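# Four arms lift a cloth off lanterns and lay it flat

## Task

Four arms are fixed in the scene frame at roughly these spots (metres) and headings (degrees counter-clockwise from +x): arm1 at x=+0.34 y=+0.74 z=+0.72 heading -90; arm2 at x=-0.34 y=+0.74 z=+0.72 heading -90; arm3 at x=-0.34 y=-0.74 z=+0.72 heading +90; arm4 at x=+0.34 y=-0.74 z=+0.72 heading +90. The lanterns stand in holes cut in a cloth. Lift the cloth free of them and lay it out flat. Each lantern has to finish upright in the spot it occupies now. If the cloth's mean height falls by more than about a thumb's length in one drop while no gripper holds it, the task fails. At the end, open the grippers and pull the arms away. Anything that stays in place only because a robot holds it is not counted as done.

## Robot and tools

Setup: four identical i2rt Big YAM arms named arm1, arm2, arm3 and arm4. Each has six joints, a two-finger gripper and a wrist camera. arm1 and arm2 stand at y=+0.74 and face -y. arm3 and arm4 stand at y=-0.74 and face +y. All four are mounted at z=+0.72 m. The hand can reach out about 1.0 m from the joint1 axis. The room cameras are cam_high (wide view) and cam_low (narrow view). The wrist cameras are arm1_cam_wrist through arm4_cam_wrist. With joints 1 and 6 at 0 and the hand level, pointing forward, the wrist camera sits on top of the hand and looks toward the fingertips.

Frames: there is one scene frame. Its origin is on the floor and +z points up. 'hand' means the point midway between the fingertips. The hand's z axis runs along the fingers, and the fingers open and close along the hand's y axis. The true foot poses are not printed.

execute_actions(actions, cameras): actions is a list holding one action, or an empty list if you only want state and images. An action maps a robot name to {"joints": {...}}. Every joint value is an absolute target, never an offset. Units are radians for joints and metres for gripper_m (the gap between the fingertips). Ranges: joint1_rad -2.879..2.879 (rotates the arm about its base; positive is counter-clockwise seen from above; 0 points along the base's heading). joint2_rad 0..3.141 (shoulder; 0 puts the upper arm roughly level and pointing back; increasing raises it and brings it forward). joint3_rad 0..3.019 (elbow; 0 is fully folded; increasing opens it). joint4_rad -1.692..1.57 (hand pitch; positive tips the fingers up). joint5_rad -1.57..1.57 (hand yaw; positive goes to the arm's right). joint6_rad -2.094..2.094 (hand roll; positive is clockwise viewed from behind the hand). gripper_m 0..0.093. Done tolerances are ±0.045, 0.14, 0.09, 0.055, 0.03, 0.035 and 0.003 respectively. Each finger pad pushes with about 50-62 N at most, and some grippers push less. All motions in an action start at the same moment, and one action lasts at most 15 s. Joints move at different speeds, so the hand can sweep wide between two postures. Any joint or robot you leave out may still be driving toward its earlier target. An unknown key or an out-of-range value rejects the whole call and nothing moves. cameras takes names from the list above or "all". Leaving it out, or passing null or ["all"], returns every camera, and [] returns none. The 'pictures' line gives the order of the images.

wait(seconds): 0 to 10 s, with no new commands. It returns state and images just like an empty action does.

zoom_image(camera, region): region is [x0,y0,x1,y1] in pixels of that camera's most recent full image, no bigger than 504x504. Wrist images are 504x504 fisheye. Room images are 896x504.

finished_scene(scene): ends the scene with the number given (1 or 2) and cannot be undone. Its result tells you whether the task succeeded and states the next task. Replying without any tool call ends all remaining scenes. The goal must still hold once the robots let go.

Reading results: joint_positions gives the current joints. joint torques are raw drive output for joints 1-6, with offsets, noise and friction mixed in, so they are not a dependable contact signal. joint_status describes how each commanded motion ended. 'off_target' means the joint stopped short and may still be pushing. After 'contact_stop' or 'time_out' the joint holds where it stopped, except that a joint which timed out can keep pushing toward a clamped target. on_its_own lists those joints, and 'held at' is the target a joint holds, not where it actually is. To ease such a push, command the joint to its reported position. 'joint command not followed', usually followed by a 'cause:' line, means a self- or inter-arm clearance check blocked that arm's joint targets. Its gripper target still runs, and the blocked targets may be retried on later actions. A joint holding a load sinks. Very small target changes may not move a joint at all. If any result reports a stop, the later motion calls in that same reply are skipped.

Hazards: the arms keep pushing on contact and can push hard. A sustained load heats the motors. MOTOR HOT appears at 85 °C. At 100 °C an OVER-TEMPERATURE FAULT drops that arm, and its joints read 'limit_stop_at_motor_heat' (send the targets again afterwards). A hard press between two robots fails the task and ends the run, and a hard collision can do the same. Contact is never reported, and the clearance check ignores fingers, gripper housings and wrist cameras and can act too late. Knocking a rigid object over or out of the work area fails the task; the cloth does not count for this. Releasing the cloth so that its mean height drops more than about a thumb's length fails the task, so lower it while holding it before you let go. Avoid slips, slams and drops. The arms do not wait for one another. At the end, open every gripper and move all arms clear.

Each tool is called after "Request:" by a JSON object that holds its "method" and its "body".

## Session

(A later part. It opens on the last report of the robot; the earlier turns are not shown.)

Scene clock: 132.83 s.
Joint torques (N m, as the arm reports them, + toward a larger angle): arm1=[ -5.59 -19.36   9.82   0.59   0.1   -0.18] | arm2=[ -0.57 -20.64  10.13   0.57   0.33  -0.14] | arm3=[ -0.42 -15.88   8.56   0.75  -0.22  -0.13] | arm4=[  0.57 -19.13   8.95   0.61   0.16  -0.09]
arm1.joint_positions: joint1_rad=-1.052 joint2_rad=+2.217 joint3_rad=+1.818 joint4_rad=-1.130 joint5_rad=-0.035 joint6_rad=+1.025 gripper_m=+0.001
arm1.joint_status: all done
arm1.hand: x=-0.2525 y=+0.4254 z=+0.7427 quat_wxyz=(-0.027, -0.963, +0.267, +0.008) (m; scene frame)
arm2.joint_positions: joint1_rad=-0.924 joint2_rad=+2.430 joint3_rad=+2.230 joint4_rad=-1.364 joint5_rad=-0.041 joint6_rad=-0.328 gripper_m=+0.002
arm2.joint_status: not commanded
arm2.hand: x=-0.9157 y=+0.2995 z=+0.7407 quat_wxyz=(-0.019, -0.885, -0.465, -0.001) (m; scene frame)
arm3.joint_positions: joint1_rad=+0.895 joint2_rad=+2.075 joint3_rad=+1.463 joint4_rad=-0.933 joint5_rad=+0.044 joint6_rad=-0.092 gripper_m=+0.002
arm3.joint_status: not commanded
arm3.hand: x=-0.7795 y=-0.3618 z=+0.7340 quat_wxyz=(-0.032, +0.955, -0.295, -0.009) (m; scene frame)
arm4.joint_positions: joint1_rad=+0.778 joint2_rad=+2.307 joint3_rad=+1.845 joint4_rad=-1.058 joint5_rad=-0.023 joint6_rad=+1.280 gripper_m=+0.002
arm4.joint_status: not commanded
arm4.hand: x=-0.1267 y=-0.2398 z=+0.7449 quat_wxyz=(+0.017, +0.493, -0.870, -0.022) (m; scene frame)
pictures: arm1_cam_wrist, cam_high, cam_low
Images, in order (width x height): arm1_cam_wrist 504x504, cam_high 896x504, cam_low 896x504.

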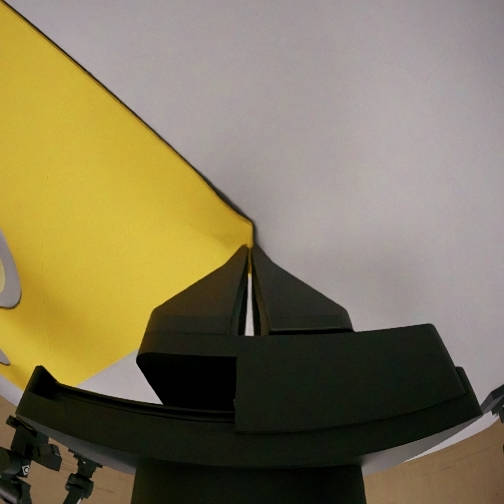

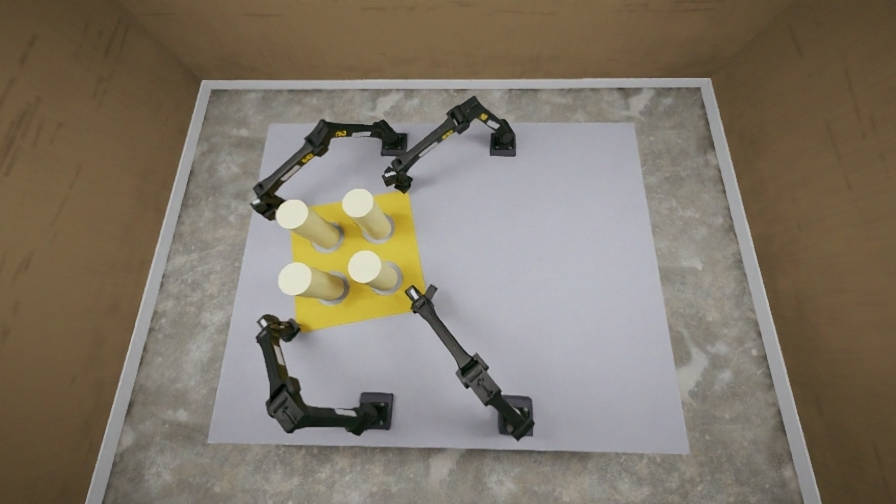

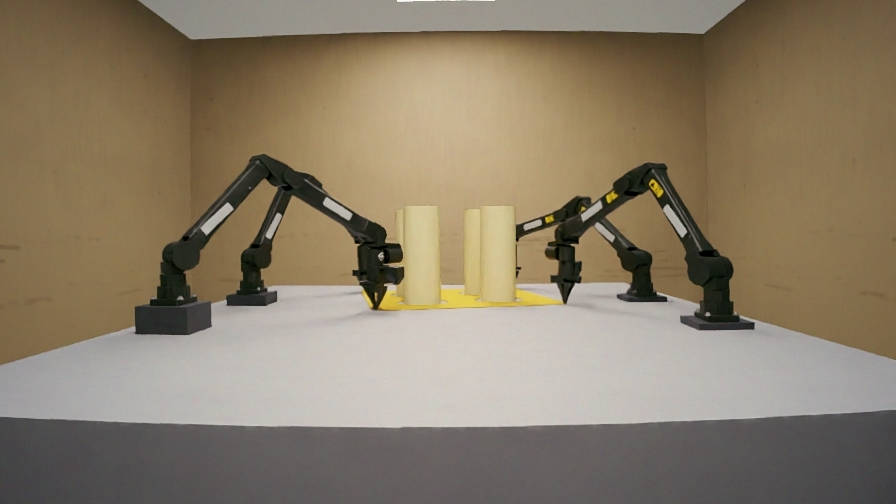

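All four corners are clamped. Starting with a short test lift of about 6 cm.

Request:
{"method": "execute_actions", "body": {"actions": [{"arm1":{"joints":{"joint2_rad":2.088,"joint3_rad":1.797}},"arm2":{"joints":{"joint2_rad":2.305,"joint3_rad":2.202}},"arm3":{"joints":{"joint2_rad":1.91,"joint3_rad":1.43}},"arm4":{"joints":{"joint2_rad":2.178,"joint3_rad":1.812}}}]}}

Scene clock: 146.57 s.
Joint torques (N m, as the arm reports them, + toward a larger angle): arm1=[ -5.31 -20.94   8.96   0.67   0.15  -0.18] | arm2=[ -0.68 -26.94   8.92   0.55   0.31  -0.14] | arm3=[ -0.45 -16.77   8.14   0.76  -0.23  -0.13] | arm4=[  0.54 -21.22   7.08   0.73   0.15  -0.1 ]
arm1.joint_positions: joint1_rad=-1.052 joint2_rad=+2.096 joint3_rad=+1.786 joint4_rad=-1.130 joint5_rad=-0.036 joint6_rad=+1.025 gripper_m=+0.001
arm1.joint_status: all done
arm1.hand: x=-0.2519 y=+0.4251 z=+0.8091 quat_wxyz=(-0.059, -0.962, +0.265, +0.040) (m; scene frame)
arm2.joint_positions: joint1_rad=-0.923 joint2_rad=+2.324 joint3_rad=+2.191 joint4_rad=-1.360 joint5_rad=-0.041 joint6_rad=-0.328 gripper_m=+0.002
arm2.joint_status: all done
arm2.hand: x=-0.9149 y=+0.2993 z=+0.8010 quat_wxyz=(-0.024, -0.884, -0.466, +0.034) (m; scene frame)
arm3.joint_positions: joint1_rad=+0.895 joint2_rad=+1.901 joint3_rad=+1.420 joint4_rad=-0.928 joint5_rad=+0.044 joint6_rad=-0.092 gripper_m=+0.002
arm3.joint_status: all done
arm3.hand: x=-0.7820 y=-0.3604 z=+0.8175 quat_wxyz=(-0.057, +0.951, -0.296, -0.072) (m; scene frame)
arm4.joint_positions: joint1_rad=+0.778 joint2_rad=+2.181 joint3_rad=+1.819 joint4_rad=-1.058 joint5_rad=-0.023 joint6_rad=+1.280 gripper_m=+0.002
arm4.joint_status: all done
arm4.hand: x=-0.1319 y=-0.2340 z=+0.8183 quat_wxyz=(+0.028, +0.492, -0.867, -0.070) (m; scene frame)
pictures: arm1_cam_wrist, arm2_cam_wrist, arm3_cam_wrist, arm4_cam_wrist, cam_high, cam_low
Images, in order (width x height): arm1_cam_wrist 504x504, arm2_cam_wrist 504x504, arm3_cam_wrist 504x504, arm4_cam_wrist 504x504, cam_high 896x504, cam_low 896x504.

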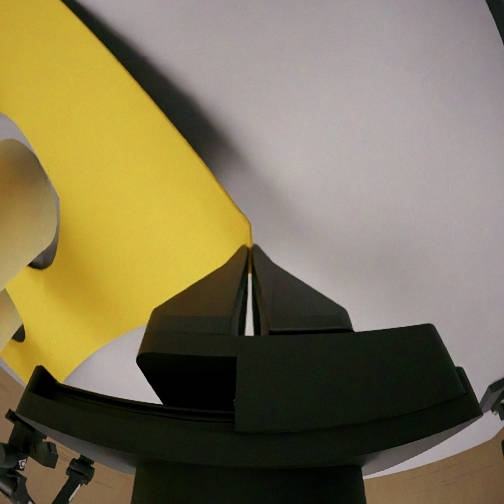

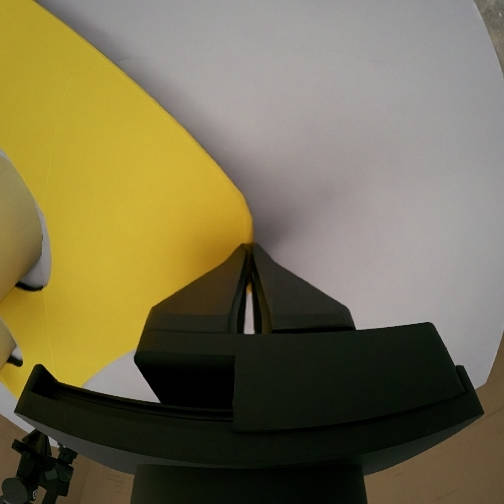

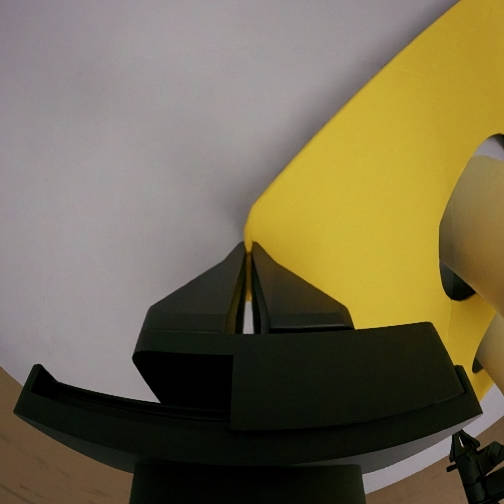

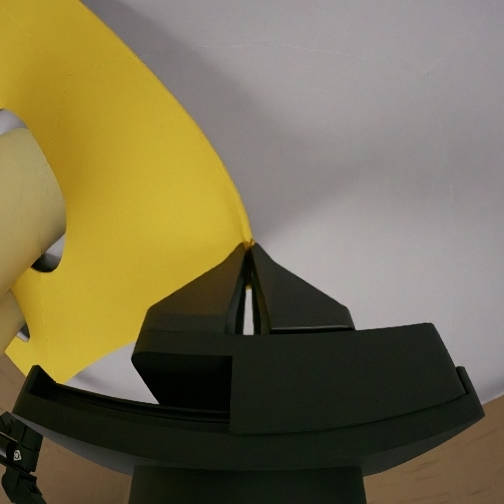

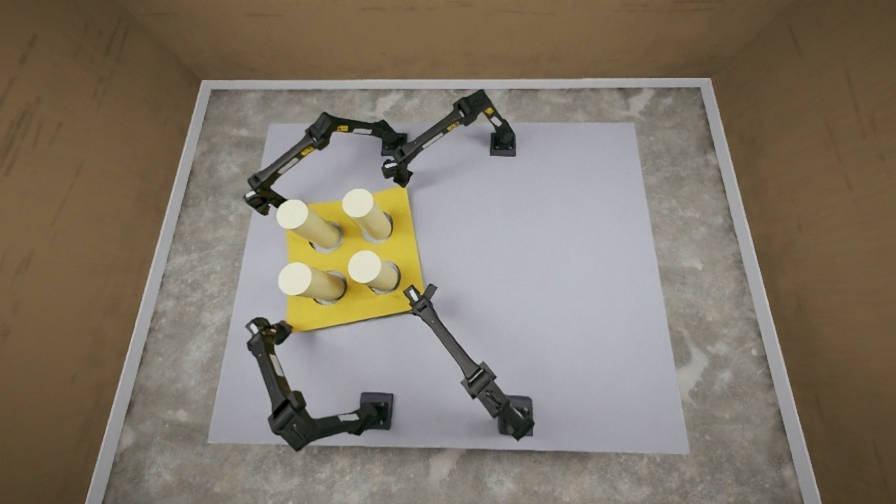

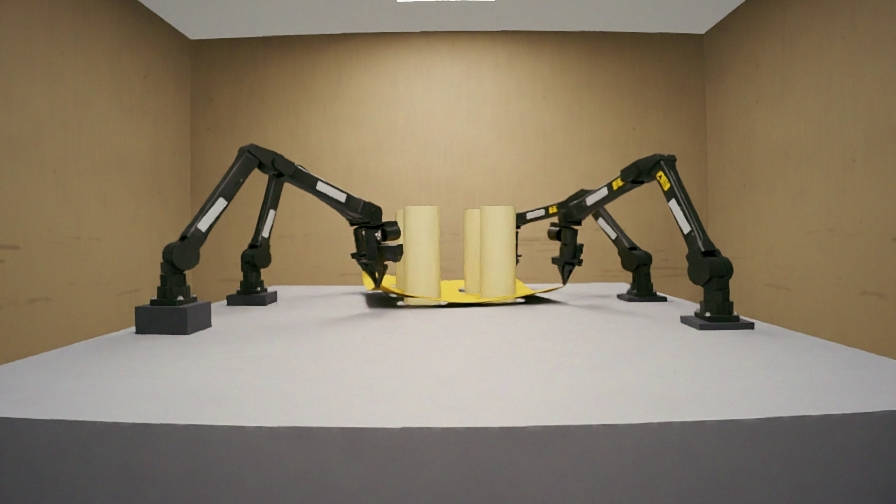

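Request:
{"method": "execute_actions", "body": {"actions": [{"arm1":{"joints":{"joint2_rad":1.949}},"arm2":{"joints":{"joint2_rad":2.128,"joint3_rad":2.127,"joint4_rad":-1.272}},"arm3":{"joints":{"joint2_rad":1.748,"joint3_rad":1.405}},"arm4":{"joints":{"joint2_rad":2.015,"joint3_rad":1.757,"joint4_rad":-1.035}}}], "cameras": ["arm1_cam_wrist","arm3_cam_wrist","cam_high","cam_low"]}}

Scene clock: 152.03 s.
Joint torques (N m, as the arm reports them, + toward a larger angle): arm1=[ -5.31 -18.42   9.52   0.94   0.16  -0.18] | arm2=[ -0.53 -23.05  10.05   1.22   0.34  -0.13] | arm3=[ -0.35 -15.16   9.16   1.04  -0.27  -0.13] | arm4=[  0.52 -18.87   7.9    1.1    0.15  -0.1 ]
arm1.joint_positions: joint1_rad=-1.052 joint2_rad=+1.948 joint3_rad=+1.783 joint4_rad=-1.130 joint5_rad=-0.036 joint6_rad=+1.025 gripper_m=+0.001
arm1.joint_status: all done
arm1.hand: x=-0.2526 y=+0.4241 z=+0.9030 quat_wxyz=(-0.108, -0.955, +0.262, +0.093) (m; scene frame)
arm2.joint_positions: joint1_rad=-0.923 joint2_rad=+2.122 joint3_rad=+2.106 joint4_rad=-1.284 joint5_rad=-0.042 joint6_rad=-0.328 gripper_m=+0.002
arm2.joint_status: all done
arm2.hand: x=-0.9126 y=+0.2997 z=+0.9105 quat_wxyz=(-0.040, -0.875, -0.464, +0.128) (m; scene frame)
arm3.joint_positions: joint1_rad=+0.895 joint2_rad=+1.740 joint3_rad=+1.391 joint4_rad=-0.928 joint5_rad=+0.046 joint6_rad=-0.092 gripper_m=+0.002
arm3.joint_status: all done
arm3.hand: x=-0.7777 y=-0.3644 z=+0.8966 quat_wxyz=(-0.083, +0.943, -0.294, -0.132) (m; scene frame)
arm4.joint_positions: joint1_rad=+0.778 joint2_rad=+2.008 joint3_rad=+1.758 joint4_rad=-1.035 joint5_rad=-0.023 joint6_rad=+1.280 gripper_m=+0.002
arm4.joint_status: all done
arm4.hand: x=-0.1284 y=-0.2378 z=+0.9098 quat_wxyz=(+0.043, +0.489, -0.860, -0.136) (m; scene frame)
pictures: arm1_cam_wrist, arm3_cam_wrist, cam_high, cam_low
Images, in order (width x height): arm1_cam_wrist 504x504, arm3_cam_wrist 504x504, cam_high 896x504, cam_low 896x504.

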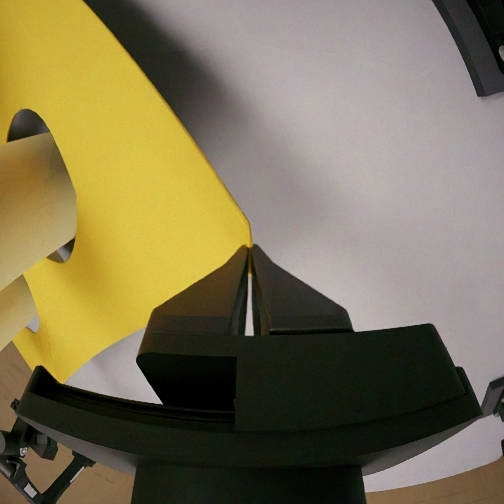

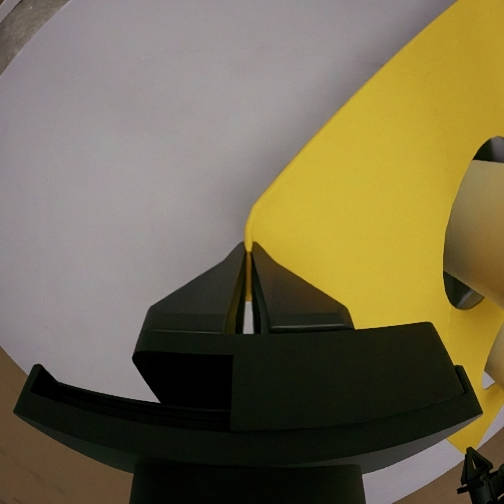

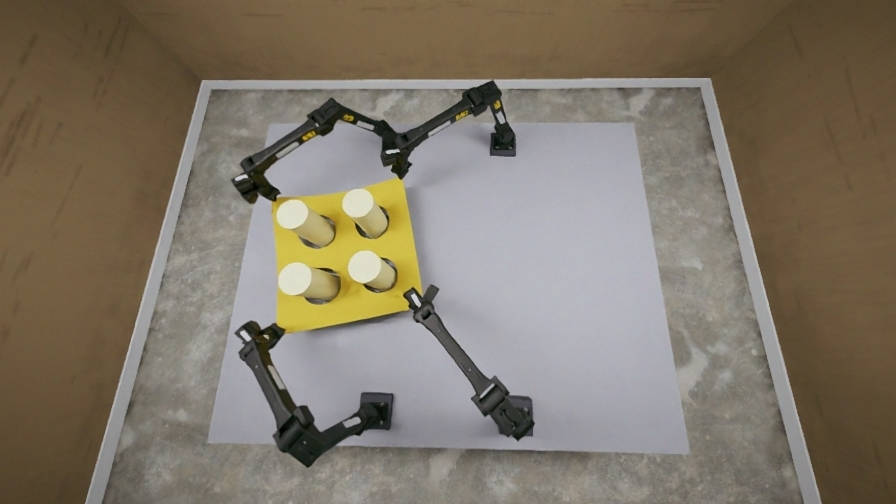

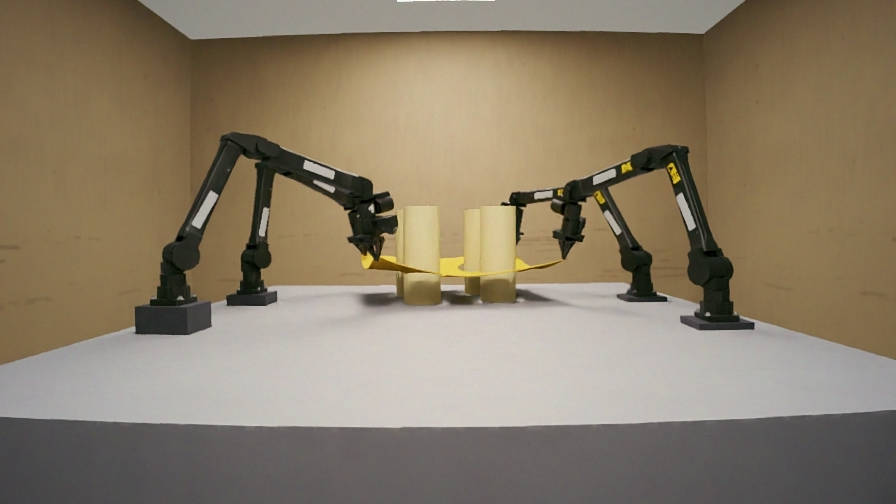

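Request:
{"method": "execute_actions", "body": {"actions": [{"arm1":{"joints":{"joint2_rad":1.817,"joint3_rad":1.826,"joint4_rad":-1.093}},"arm2":{"joints":{"joint2_rad":1.985,"joint3_rad":2.07,"joint4_rad":-1.148}},"arm3":{"joints":{"joint2_rad":1.588,"joint3_rad":1.445}},"arm4":{"joints":{"joint2_rad":1.863,"joint3_rad":1.73,"joint4_rad":-0.982}}}], "cameras": ["arm1_cam_wrist","arm3_cam_wrist","cam_high","cam_low"]}}

Scene clock: 156.73 s.
Joint torques (N m, as the arm reports them, + toward a larger angle): arm1=[ -5.16 -17.7   12.05   1.31   0.16  -0.21] | arm2=[ -1.01 -22.73  10.38   1.82   0.32  -0.12] | arm3=[  0.12 -14.16  10.8    1.25  -0.26  -0.13] | arm4=[  0.42 -17.91   8.37   1.47   0.15  -0.12]
arm1.joint_positions: joint1_rad=-1.052 joint2_rad=+1.820 joint3_rad=+1.783 joint4_rad=-1.098 joint5_rad=-0.036 joint6_rad=+1.025 gripper_m=+0.001
arm1.joint_status: all done
arm1.hand: x=-0.2502 y=+0.4248 z=+0.9891 quat_wxyz=(-0.161, -0.941, +0.256, +0.150) (m; scene frame)
arm2.joint_positions: joint1_rad=-0.923 joint2_rad=+1.992 joint3_rad=+2.049 joint4_rad=-1.164 joint5_rad=-0.042 joint6_rad=-0.328 gripper_m=+0.002
arm2.joint_status: all done
arm2.hand: x=-0.9161 y=+0.2968 z=+0.9867 quat_wxyz=(-0.054, -0.859, -0.458, +0.223) (m; scene frame)
arm3.joint_positions: joint1_rad=+0.895 joint2_rad=+1.582 joint3_rad=+1.412 joint4_rad=-0.928 joint5_rad=+0.046 joint6_rad=-0.092 gripper_m=+0.002
arm3.joint_status: all done
arm3.hand: x=-0.7769 y=-0.3661 z=+0.9947 quat_wxyz=(-0.116, +0.926, -0.291, -0.213) (m; scene frame)
arm4.joint_positions: joint1_rad=+0.778 joint2_rad=+1.859 joint3_rad=+1.730 joint4_rad=-0.987 joint5_rad=-0.023 joint6_rad=+1.280 gripper_m=+0.002
arm4.joint_status: all done
arm4.hand: x=-0.1271 y=-0.2391 z=+0.9991 quat_wxyz=(+0.061, +0.483, -0.846, -0.217) (m; scene frame)
pictures: arm1_cam_wrist, arm3_cam_wrist, cam_high, cam_low
Images, in order (width x height): arm1_cam_wrist 504x504, arm3_cam_wrist 504x504, cam_high 896x504, cam_low 896x504.

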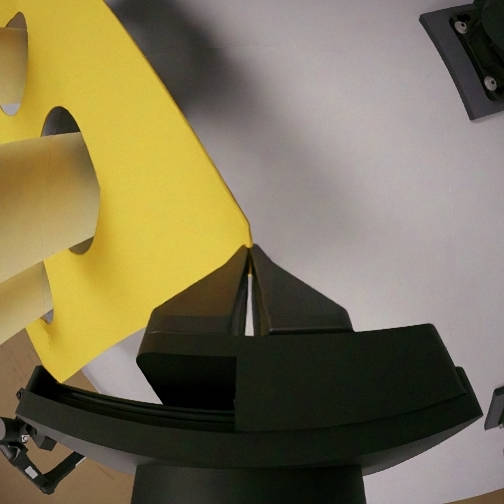

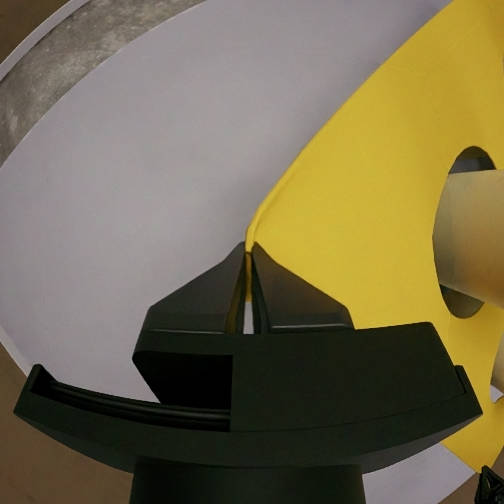

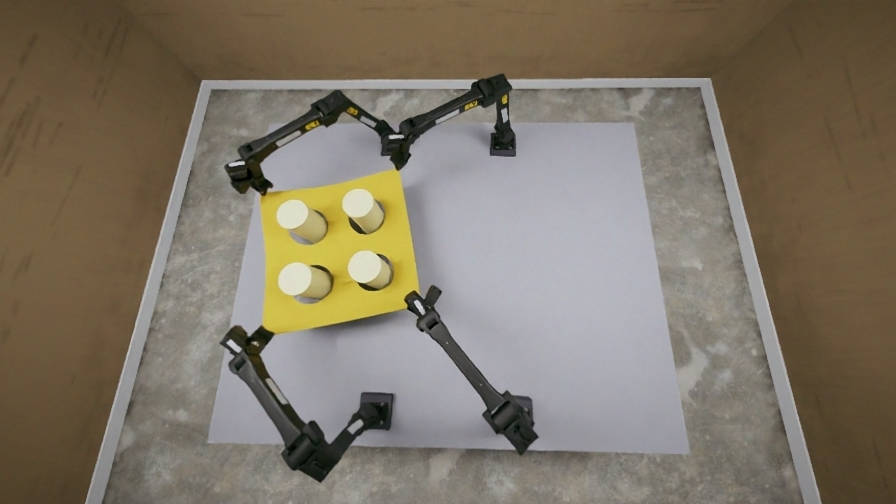

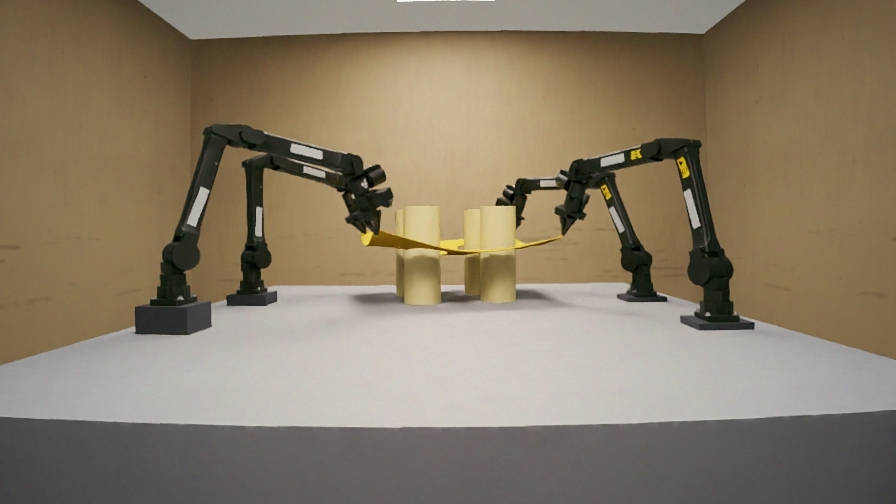

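Request:
{"method": "execute_actions", "body": {"actions": [{"arm1":{"joints":{"joint2_rad":1.722,"joint3_rad":1.915}},"arm2":{"joints":{"joint2_rad":1.868,"joint3_rad":2.12,"joint4_rad":-1.066}},"arm3":{"joints":{"joint2_rad":1.482,"joint3_rad":1.538}},"arm4":{"joints":{"joint2_rad":1.75,"joint3_rad":1.815,"joint4_rad":-0.965}}}], "cameras": ["arm2_cam_wrist","arm4_cam_wrist","cam_high","cam_low"]}}

Scene clock: 160.13 s.
Joint torques (N m, as the arm reports them, + toward a larger angle): arm1=[ -5.56 -16.86  12.6    1.52   0.14  -0.21] | arm2=[ -0.6  -20.9   12.14   2.23   0.28  -0.12] | arm3=[ -0.36 -12.75  11.5    1.58  -0.27  -0.12] | arm4=[  0.54 -17.23  12.33   1.77   0.18  -0.11]
arm1.joint_positions: joint1_rad=-1.052 joint2_rad=+1.728 joint3_rad=+1.867 joint4_rad=-1.098 joint5_rad=-0.036 joint6_rad=+1.025 gripper_m=+0.001
arm1.joint_status: all done
arm1.hand: x=-0.2503 y=+0.4241 z=+1.0905 quat_wxyz=(-0.219, -0.919, +0.249, +0.212) (m; scene frame)
arm2.joint_positions: joint1_rad=-0.923 joint2_rad=+1.872 joint3_rad=+2.073 joint4_rad=-1.083 joint5_rad=-0.040 joint6_rad=-0.328 gripper_m=+0.002
arm2.joint_status: all done
arm2.hand: x=-0.9162 y=+0.2966 z=+1.0947 quat_wxyz=(-0.070, -0.830, -0.445, +0.329) (m; scene frame)
arm3.joint_positions: joint1_rad=+0.895 joint2_rad=+1.476 joint3_rad=+1.500 joint4_rad=-0.928 joint5_rad=+0.046 joint6_rad=-0.092 gripper_m=+0.002
arm3.joint_status: all done
arm3.hand: x=-0.7803 y=-0.3642 z=+1.1000 quat_wxyz=(-0.150, +0.898, -0.284, -0.299) (m; scene frame)
arm4.joint_positions: joint1_rad=+0.778 joint2_rad=+1.757 joint3_rad=+1.770 joint4_rad=-0.973 joint5_rad=-0.023 joint6_rad=+1.280 gripper_m=+0.002
arm4.joint_status: all done
arm4.hand: x=-0.1272 y=-0.2391 z=+1.0886 quat_wxyz=(+0.078, +0.473, -0.828, -0.290) (m; scene frame)
pictures: arm2_cam_wrist, arm4_cam_wrist, cam_high, cam_low
Images, in order (width x height): arm2_cam_wrist 504x504, arm4_cam_wrist 504x504, cam_high 896x504, cam_low 896x504.

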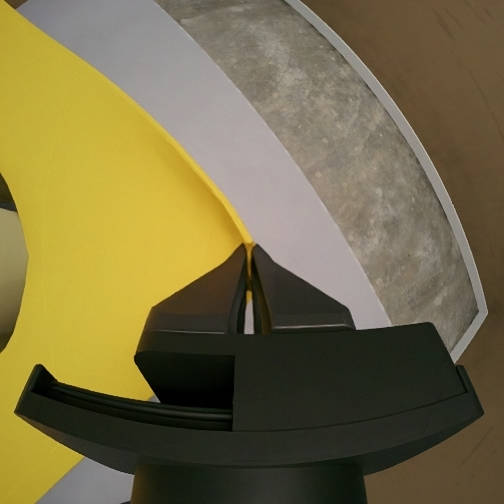

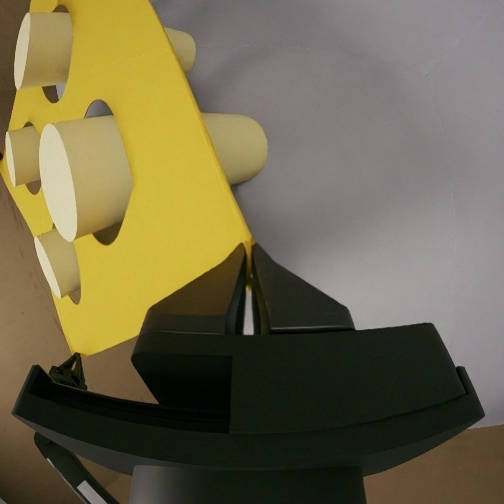

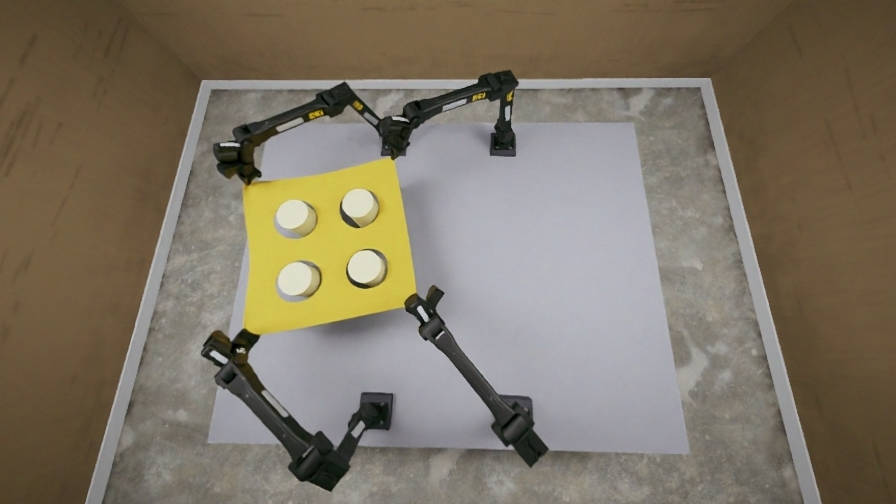

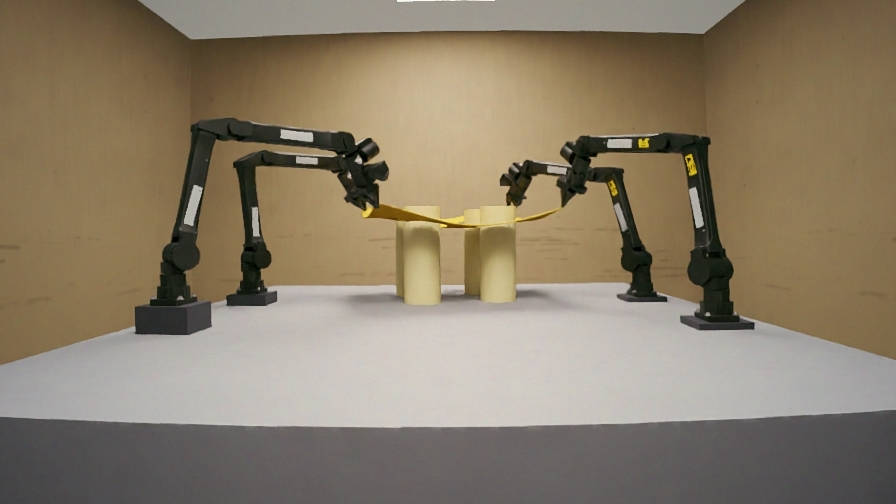

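Request:
{"method": "execute_actions", "body": {"actions": [{"arm1":{"joints":{"joint2_rad":1.671,"joint3_rad":2.094}},"arm2":{"joints":{"joint2_rad":1.774,"joint3_rad":2.171,"joint4_rad":-0.905}},"arm3":{"joints":{"joint2_rad":1.41,"joint3_rad":1.686}},"arm4":{"joints":{"joint2_rad":1.664,"joint3_rad":1.95}}}], "cameras": ["arm2_cam_wrist","arm4_cam_wrist","cam_high","cam_low"]}}

Scene clock: 163.70 s.
Joint torques (N m, as the arm reports them, + toward a larger angle): arm1=[ -5.41 -15.71  12.64   1.8    0.15  -0.24] | arm2=[ -0.52 -19.52  12.2    2.62   0.28  -0.12] | arm3=[ -0.32 -11.71  11.58   1.84  -0.23  -0.12] | arm4=[  0.36 -15.71  12.62   2.     0.2   -0.15]
arm1.joint_positions: joint1_rad=-1.052 joint2_rad=+1.678 joint3_rad=+2.044 joint4_rad=-1.098 joint5_rad=-0.036 joint6_rad=+1.025 gripper_m=+0.001
arm1.joint_status: all done
arm1.hand: x=-0.2508 y=+0.4230 z=+1.2168 quat_wxyz=(-0.291, -0.881, +0.236, +0.290) (m; scene frame)
arm2.joint_positions: joint1_rad=-0.923 joint2_rad=+1.779 joint3_rad=+2.123 joint4_rad=-0.924 joint5_rad=-0.040 joint6_rad=-0.328 gripper_m=+0.002
arm2.joint_status: all done
arm2.hand: x=-0.9179 y=+0.2950 z=+1.2176 quat_wxyz=(-0.090, -0.774, -0.419, +0.466) (m; scene frame)
arm3.joint_positions: joint1_rad=+0.895 joint2_rad=+1.405 joint3_rad=+1.648 joint4_rad=-0.928 joint5_rad=+0.044 joint6_rad=-0.092 gripper_m=+0.002
arm3.joint_status: all done
arm3.hand: x=-0.7793 y=-0.3664 z=+1.2218 quat_wxyz=(-0.187, +0.857, -0.273, -0.394) (m; scene frame)
arm4.joint_positions: joint1_rad=+0.778 joint2_rad=+1.665 joint3_rad=+1.904 joint4_rad=-0.973 joint5_rad=-0.024 joint6_rad=+1.280 gripper_m=+0.002
arm4.joint_status: all done
arm4.hand: x=-0.1254 y=-0.2411 z=+1.2217 quat_wxyz=(+0.101, +0.455, -0.793, -0.393) (m; scene frame)
pictures: arm2_cam_wrist, arm4_cam_wrist, cam_high, cam_low
Images, in order (width x height): arm2_cam_wrist 504x504, arm4_cam_wrist 504x504, cam_high 896x504, cam_low 896x504.

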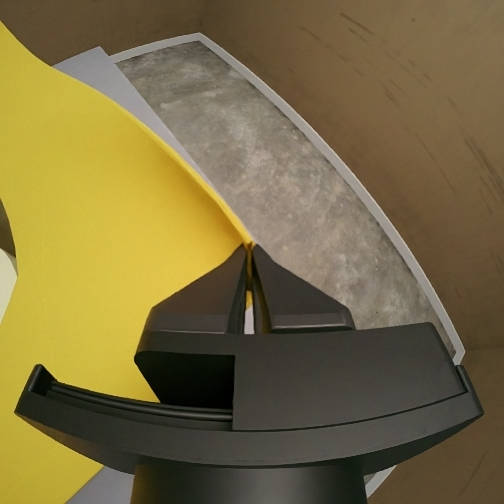

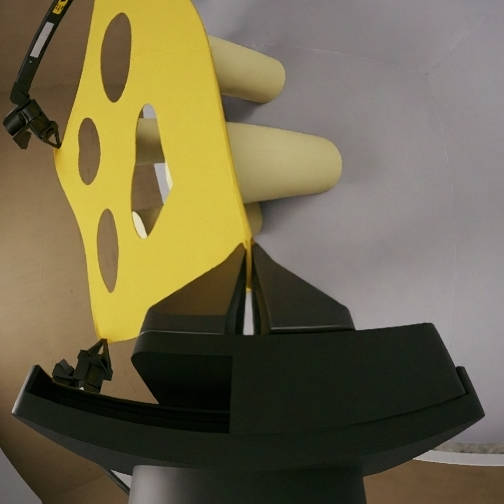

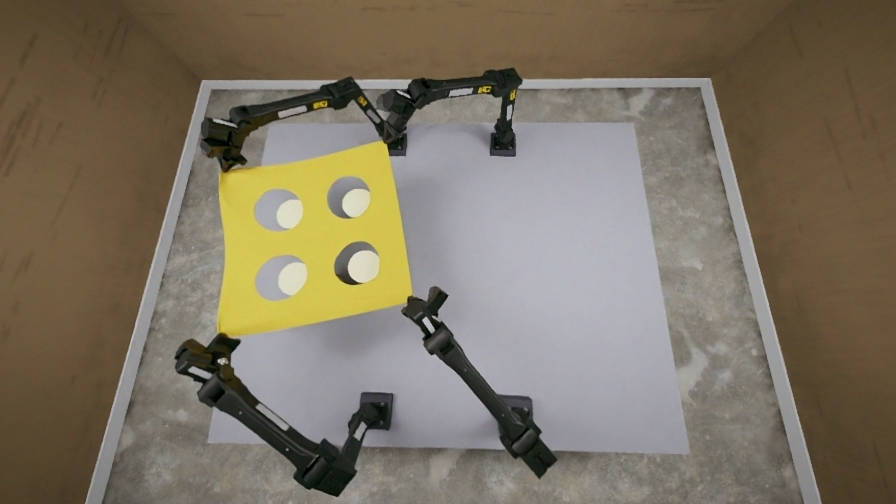

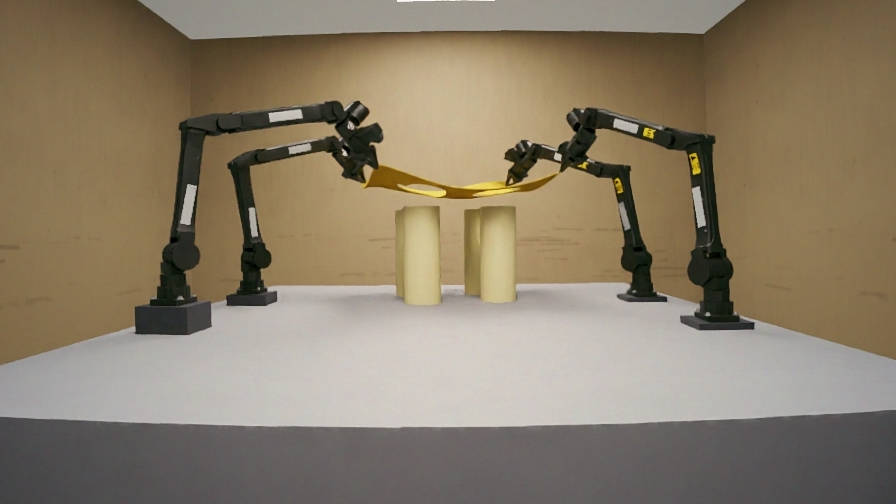

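Request:
{"method": "zoom_image", "body": {"camera": "cam_low", "region": [330, 130, 610, 260]}}

Region (330, 130, 610, 260) of cam_low's 896x504 image, scaled by 1.800, with more detail than that image has; it fills the top 234 rows of this view, and the rest is white.

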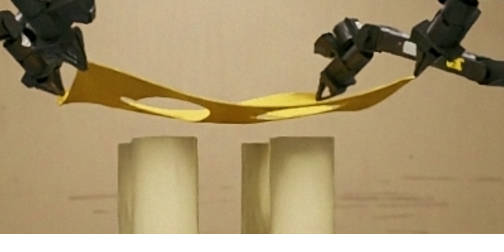

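The cloth is clear of the lantern tops. Raising it a little more for margin before moving it east.

Request:
{"method": "execute_actions", "body": {"actions": [{"arm1":{"joints":{"joint3_rad":2.232}},"arm2":{"joints":{"joint2_rad":1.752,"joint3_rad":2.25,"joint4_rad":-0.846}},"arm3":{"joints":{"joint3_rad":1.80}},"arm4":{"joints":{"joint2_rad":1.642,"joint3_rad":2.052}}}], "cameras": ["cam_high","cam_low"]}}

Scene clock: 180.10 s.
Joint torques (N m, as the arm reports them, + toward a larger angle): arm1=[ -5.29 -16.08  12.44   1.95   0.13  -0.24] | arm2=[ -0.6  -20.04  12.36   2.78   0.28  -0.11] | arm3=[ -0.37 -11.7   11.91   1.91  -0.23  -0.13] | arm4=[  0.45 -16.7   12.52   2.11   0.21  -0.15]
arm1.joint_positions: joint1_rad=-1.052 joint2_rad=+1.686 joint3_rad=+2.181 joint4_rad=-1.098 joint5_rad=-0.036 joint6_rad=+1.025 gripper_m=+0.001
arm1.joint_status: all done
arm1.hand: x=-0.2517 y=+0.4221 z=+1.2858 quat_wxyz=(-0.330, -0.854, +0.227, +0.332) (m; scene frame)
arm2.joint_positions: joint1_rad=-0.923 joint2_rad=+1.768 joint3_rad=+2.197 joint4_rad=-0.866 joint5_rad=-0.040 joint6_rad=-0.328 gripper_m=+0.002
arm2.joint_status: all done
arm2.hand: x=-0.9188 y=+0.2941 z=+1.2798 quat_wxyz=(-0.099, -0.742, -0.404, +0.527) (m; scene frame)
arm3.joint_positions: joint1_rad=+0.895 joint2_rad=+1.405 joint3_rad=+1.755 joint4_rad=-0.928 joint5_rad=+0.044 joint6_rad=-0.092 gripper_m=+0.002
arm3.joint_status: all done
arm3.hand: x=-0.7818 y=-0.3650 z=+1.2820 quat_wxyz=(-0.205, +0.834, -0.267, -0.438) (m; scene frame)
arm4.joint_positions: joint1_rad=+0.778 joint2_rad=+1.660 joint3_rad=+2.001 joint4_rad=-0.973 joint5_rad=-0.025 joint6_rad=+1.280 gripper_m=+0.002
arm4.joint_status: all done
arm4.hand: x=-0.1273 y=-0.2391 z=+1.2793 quat_wxyz=(+0.112, +0.444, -0.773, -0.438) (m; scene frame)
pictures: cam_high, cam_low
Images, in order (width x height): cam_high 896x504, cam_low 896x504.

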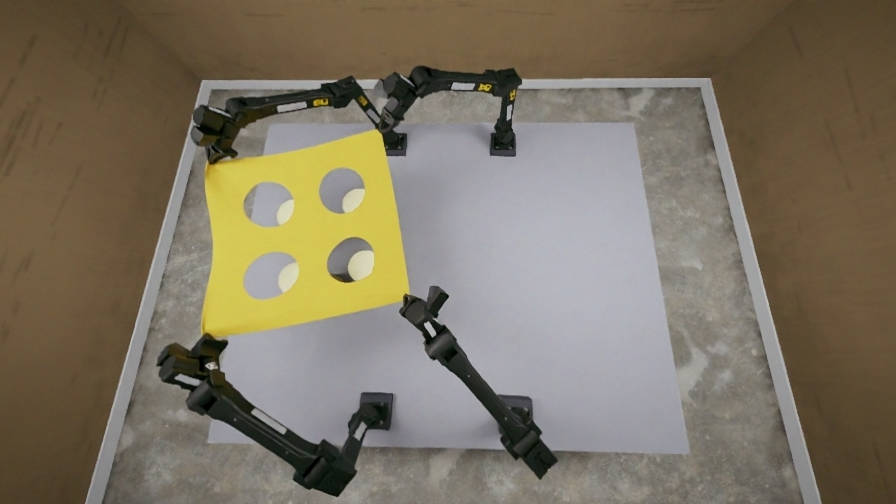

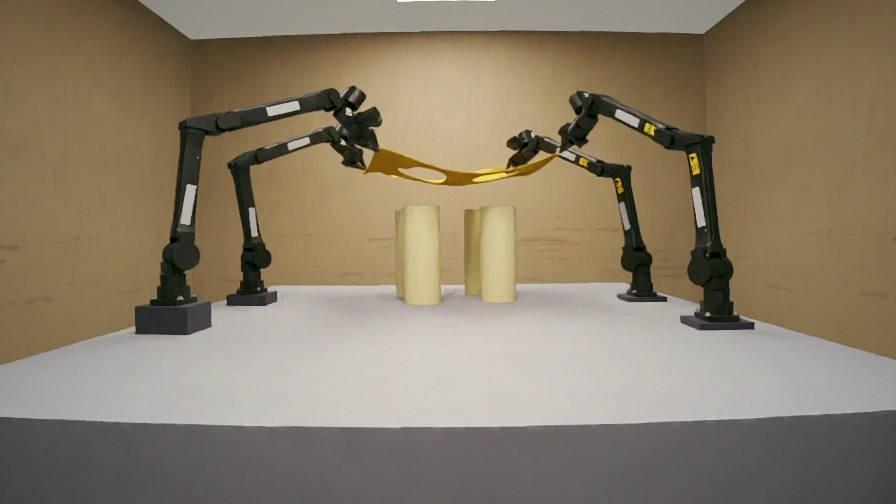

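Request:
{"method": "execute_actions", "body": {"actions": [{"arm1":{"joints":{"joint1_rad":-0.969,"joint2_rad":1.48,"joint3_rad":1.968,"joint4_rad":-1.138,"joint6_rad":1.1}},"arm2":{"joints":{"joint1_rad":-0.828,"joint2_rad":1.586,"joint3_rad":2.035,"joint4_rad":-0.955,"joint6_rad":-0.24}},"arm3":{"joints":{"joint1_rad":0.766,"joint2_rad":1.249,"joint3_rad":1.633,"joint4_rad":-0.99,"joint6_rad":-0.215}},"arm4":{"joints":{"joint1_rad":0.659,"joint2_rad":1.497,"joint3_rad":1.82,"joint6_rad":1.167}}}], "cameras": ["cam_high","cam_low"]}}

Scene clock: 185.13 s.
Joint torques (N m, as the arm reports them, + toward a larger angle): arm1=[ -5.76 -11.83   9.41   1.43   0.11   0.08] | arm2=[ -0.76 -16.17   9.06   1.84   0.18   0.14] | arm3=[ 0.26 -9.1   9.24  1.27 -0.11 -0.17] | arm4=[  1.02 -14.37   8.47   2.13   0.24  -0.14]
arm1.joint_positions: joint1_rad=-0.962 joint2_rad=+1.483 joint3_rad=+1.958 joint4_rad=-1.134 joint5_rad=-0.035 joint6_rad=+1.084 gripper_m=+0.001
arm1.joint_status: all done
arm1.hand: x=-0.1529 y=+0.4145 z=+1.2820 quat_wxyz=(-0.335, -0.869, +0.218, +0.290) (m; scene frame)
arm2.joint_positions: joint1_rad=-0.813 joint2_rad=+1.592 joint3_rad=+2.027 joint4_rad=-0.955 joint5_rad=-0.037 joint6_rad=-0.254 gripper_m=+0.002
arm2.joint_status: all done
arm2.hand: x=-0.8122 y=+0.2846 z=+1.2828 quat_wxyz=(-0.137, -0.754, -0.426, +0.481) (m; scene frame)
arm3.joint_positions: joint1_rad=+0.751 joint2_rad=+1.243 joint3_rad=+1.628 joint4_rad=-0.981 joint5_rad=+0.041 joint6_rad=-0.205 gripper_m=+0.002
arm3.joint_status: all done
arm3.hand: x=-0.6758 y=-0.3561 z=+1.2859 quat_wxyz=(-0.254, +0.834, -0.281, -0.402) (m; scene frame)
arm4.joint_positions: joint1_rad=+0.653 joint2_rad=+1.507 joint3_rad=+1.824 joint4_rad=-0.973 joint5_rad=-0.025 joint6_rad=+1.178 gripper_m=+0.002
arm4.joint_status: all done
arm4.hand: x=-0.0276 y=-0.2326 z=+1.2769 quat_wxyz=(+0.060, +0.438, -0.783, -0.438) (m; scene frame)
pictures: cam_high, cam_low
Images, in order (width x height): cam_high 896x504, cam_low 896x504.

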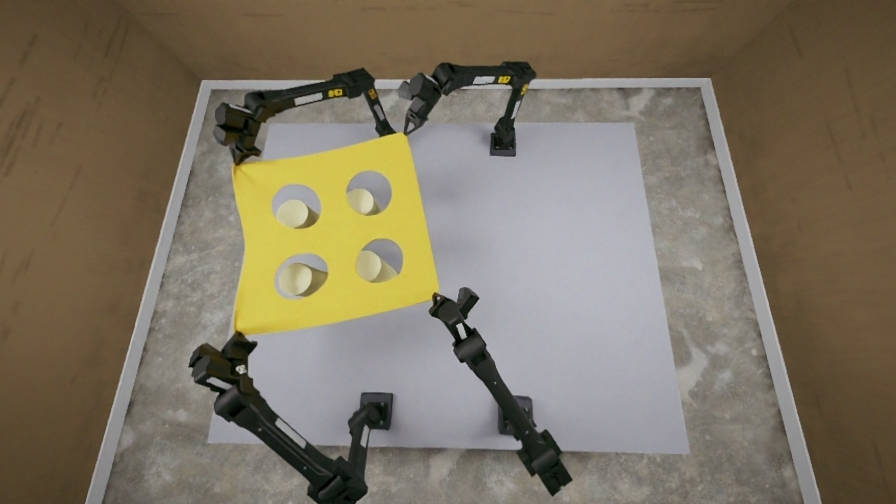

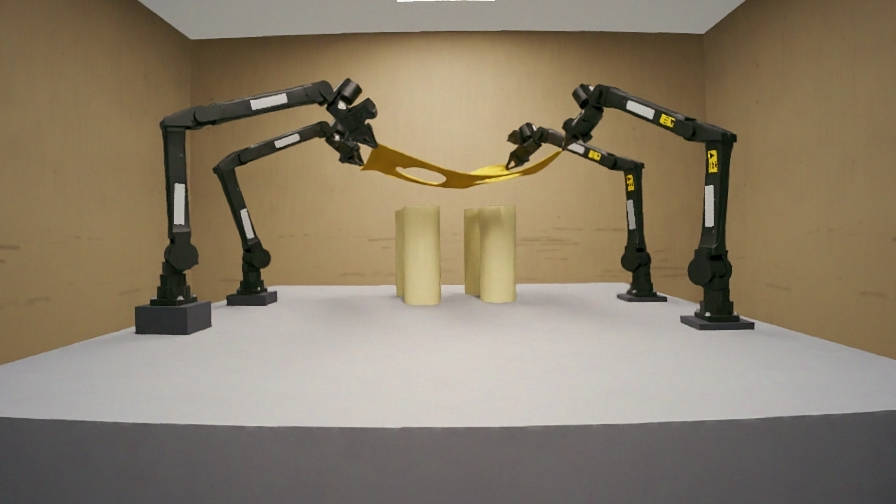

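Request:
{"method": "execute_actions", "body": {"actions": [{"arm1":{"joints":{"joint1_rad":-0.887,"joint2_rad":1.308,"joint3_rad":1.813,"joint4_rad":-1.19,"joint6_rad":1.21}},"arm2":{"joints":{"joint1_rad":-0.74,"joint2_rad":1.44,"joint3_rad":1.896,"joint4_rad":-1.017,"joint6_rad":-0.12}},"arm3":{"joints":{"joint1_rad":0.638,"joint2_rad":1.132,"joint3_rad":1.565,"joint4_rad":-1.105,"joint6_rad":-0.37}},"arm4":{"joints":{"joint1_rad":0.539,"joint2_rad":1.367,"joint3_rad":1.705,"joint4_rad":-1.02,"joint6_rad":1.025}}}], "cameras": ["cam_high","cam_low"]}}

Scene clock: 189.27 s.
Joint torques (N m, as the arm reports them, + toward a larger angle): arm1=[-5.43 -8.91  9.79  1.48  0.11  0.09] | arm2=[ -1.07 -13.61   9.73   1.89   0.23   0.11] | arm3=[-0.2  -7.02  9.7   1.02 -0.11 -0.08] | arm4=[  1.27 -12.55   8.65   1.58   0.25  -0.14]
arm1.joint_positions: joint1_rad=-0.884 joint2_rad=+1.310 joint3_rad=+1.797 joint4_rad=-1.186 joint5_rad=-0.035 joint6_rad=+1.194 gripper_m=+0.001
arm1.joint_status: all done
arm1.hand: x=-0.0669 y=+0.4226 z=+1.2774 quat_wxyz=(-0.346, -0.874, +0.234, +0.247) (m; scene frame)
arm2.joint_positions: joint1_rad=-0.722 joint2_rad=+1.449 joint3_rad=+1.880 joint4_rad=-1.019 joint5_rad=-0.038 joint6_rad=-0.135 gripper_m=+0.002
arm2.joint_status: all done
arm2.hand: x=-0.7271 y=+0.2901 z=+1.2746 quat_wxyz=(-0.178, -0.775, -0.422, +0.436) (m; scene frame)
arm3.joint_positions: joint1_rad=+0.627 joint2_rad=+1.127 joint3_rad=+1.549 joint4_rad=-1.091 joint5_rad=+0.041 joint6_rad=-0.359 gripper_m=+0.002
arm3.joint_status: all done
arm3.hand: x=-0.5905 y=-0.3655 z=+1.2742 quat_wxyz=(-0.287, +0.854, -0.273, -0.338) (m; scene frame)
arm4.joint_positions: joint1_rad=+0.538 joint2_rad=+1.380 joint3_rad=+1.704 joint4_rad=-1.012 joint5_rad=-0.025 joint6_rad=+1.036 gripper_m=+0.002
arm4.joint_status: all done
arm4.hand: x=+0.0591 y=-0.2424 z=+1.2755 quat_wxyz=(+0.004, +0.452, -0.783, -0.427) (m; scene frame)
pictures: cam_high, cam_low
Images, in order (width x height): cam_high 896x504, cam_low 896x504.

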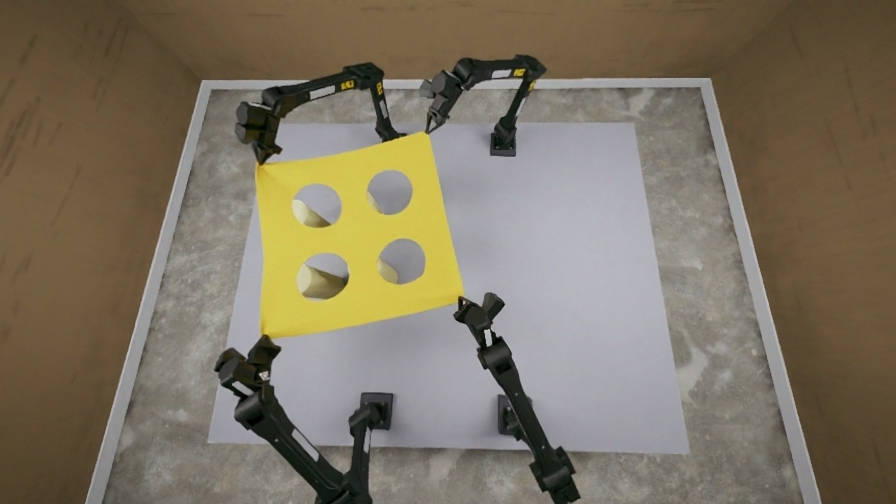

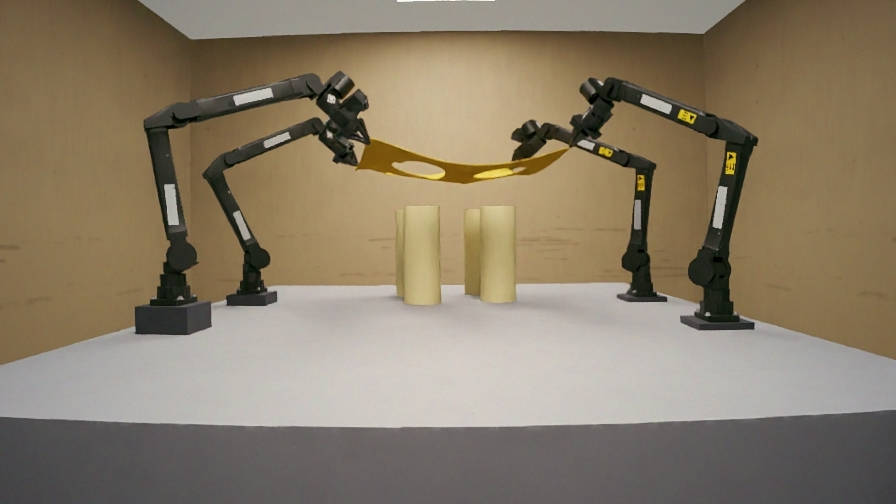

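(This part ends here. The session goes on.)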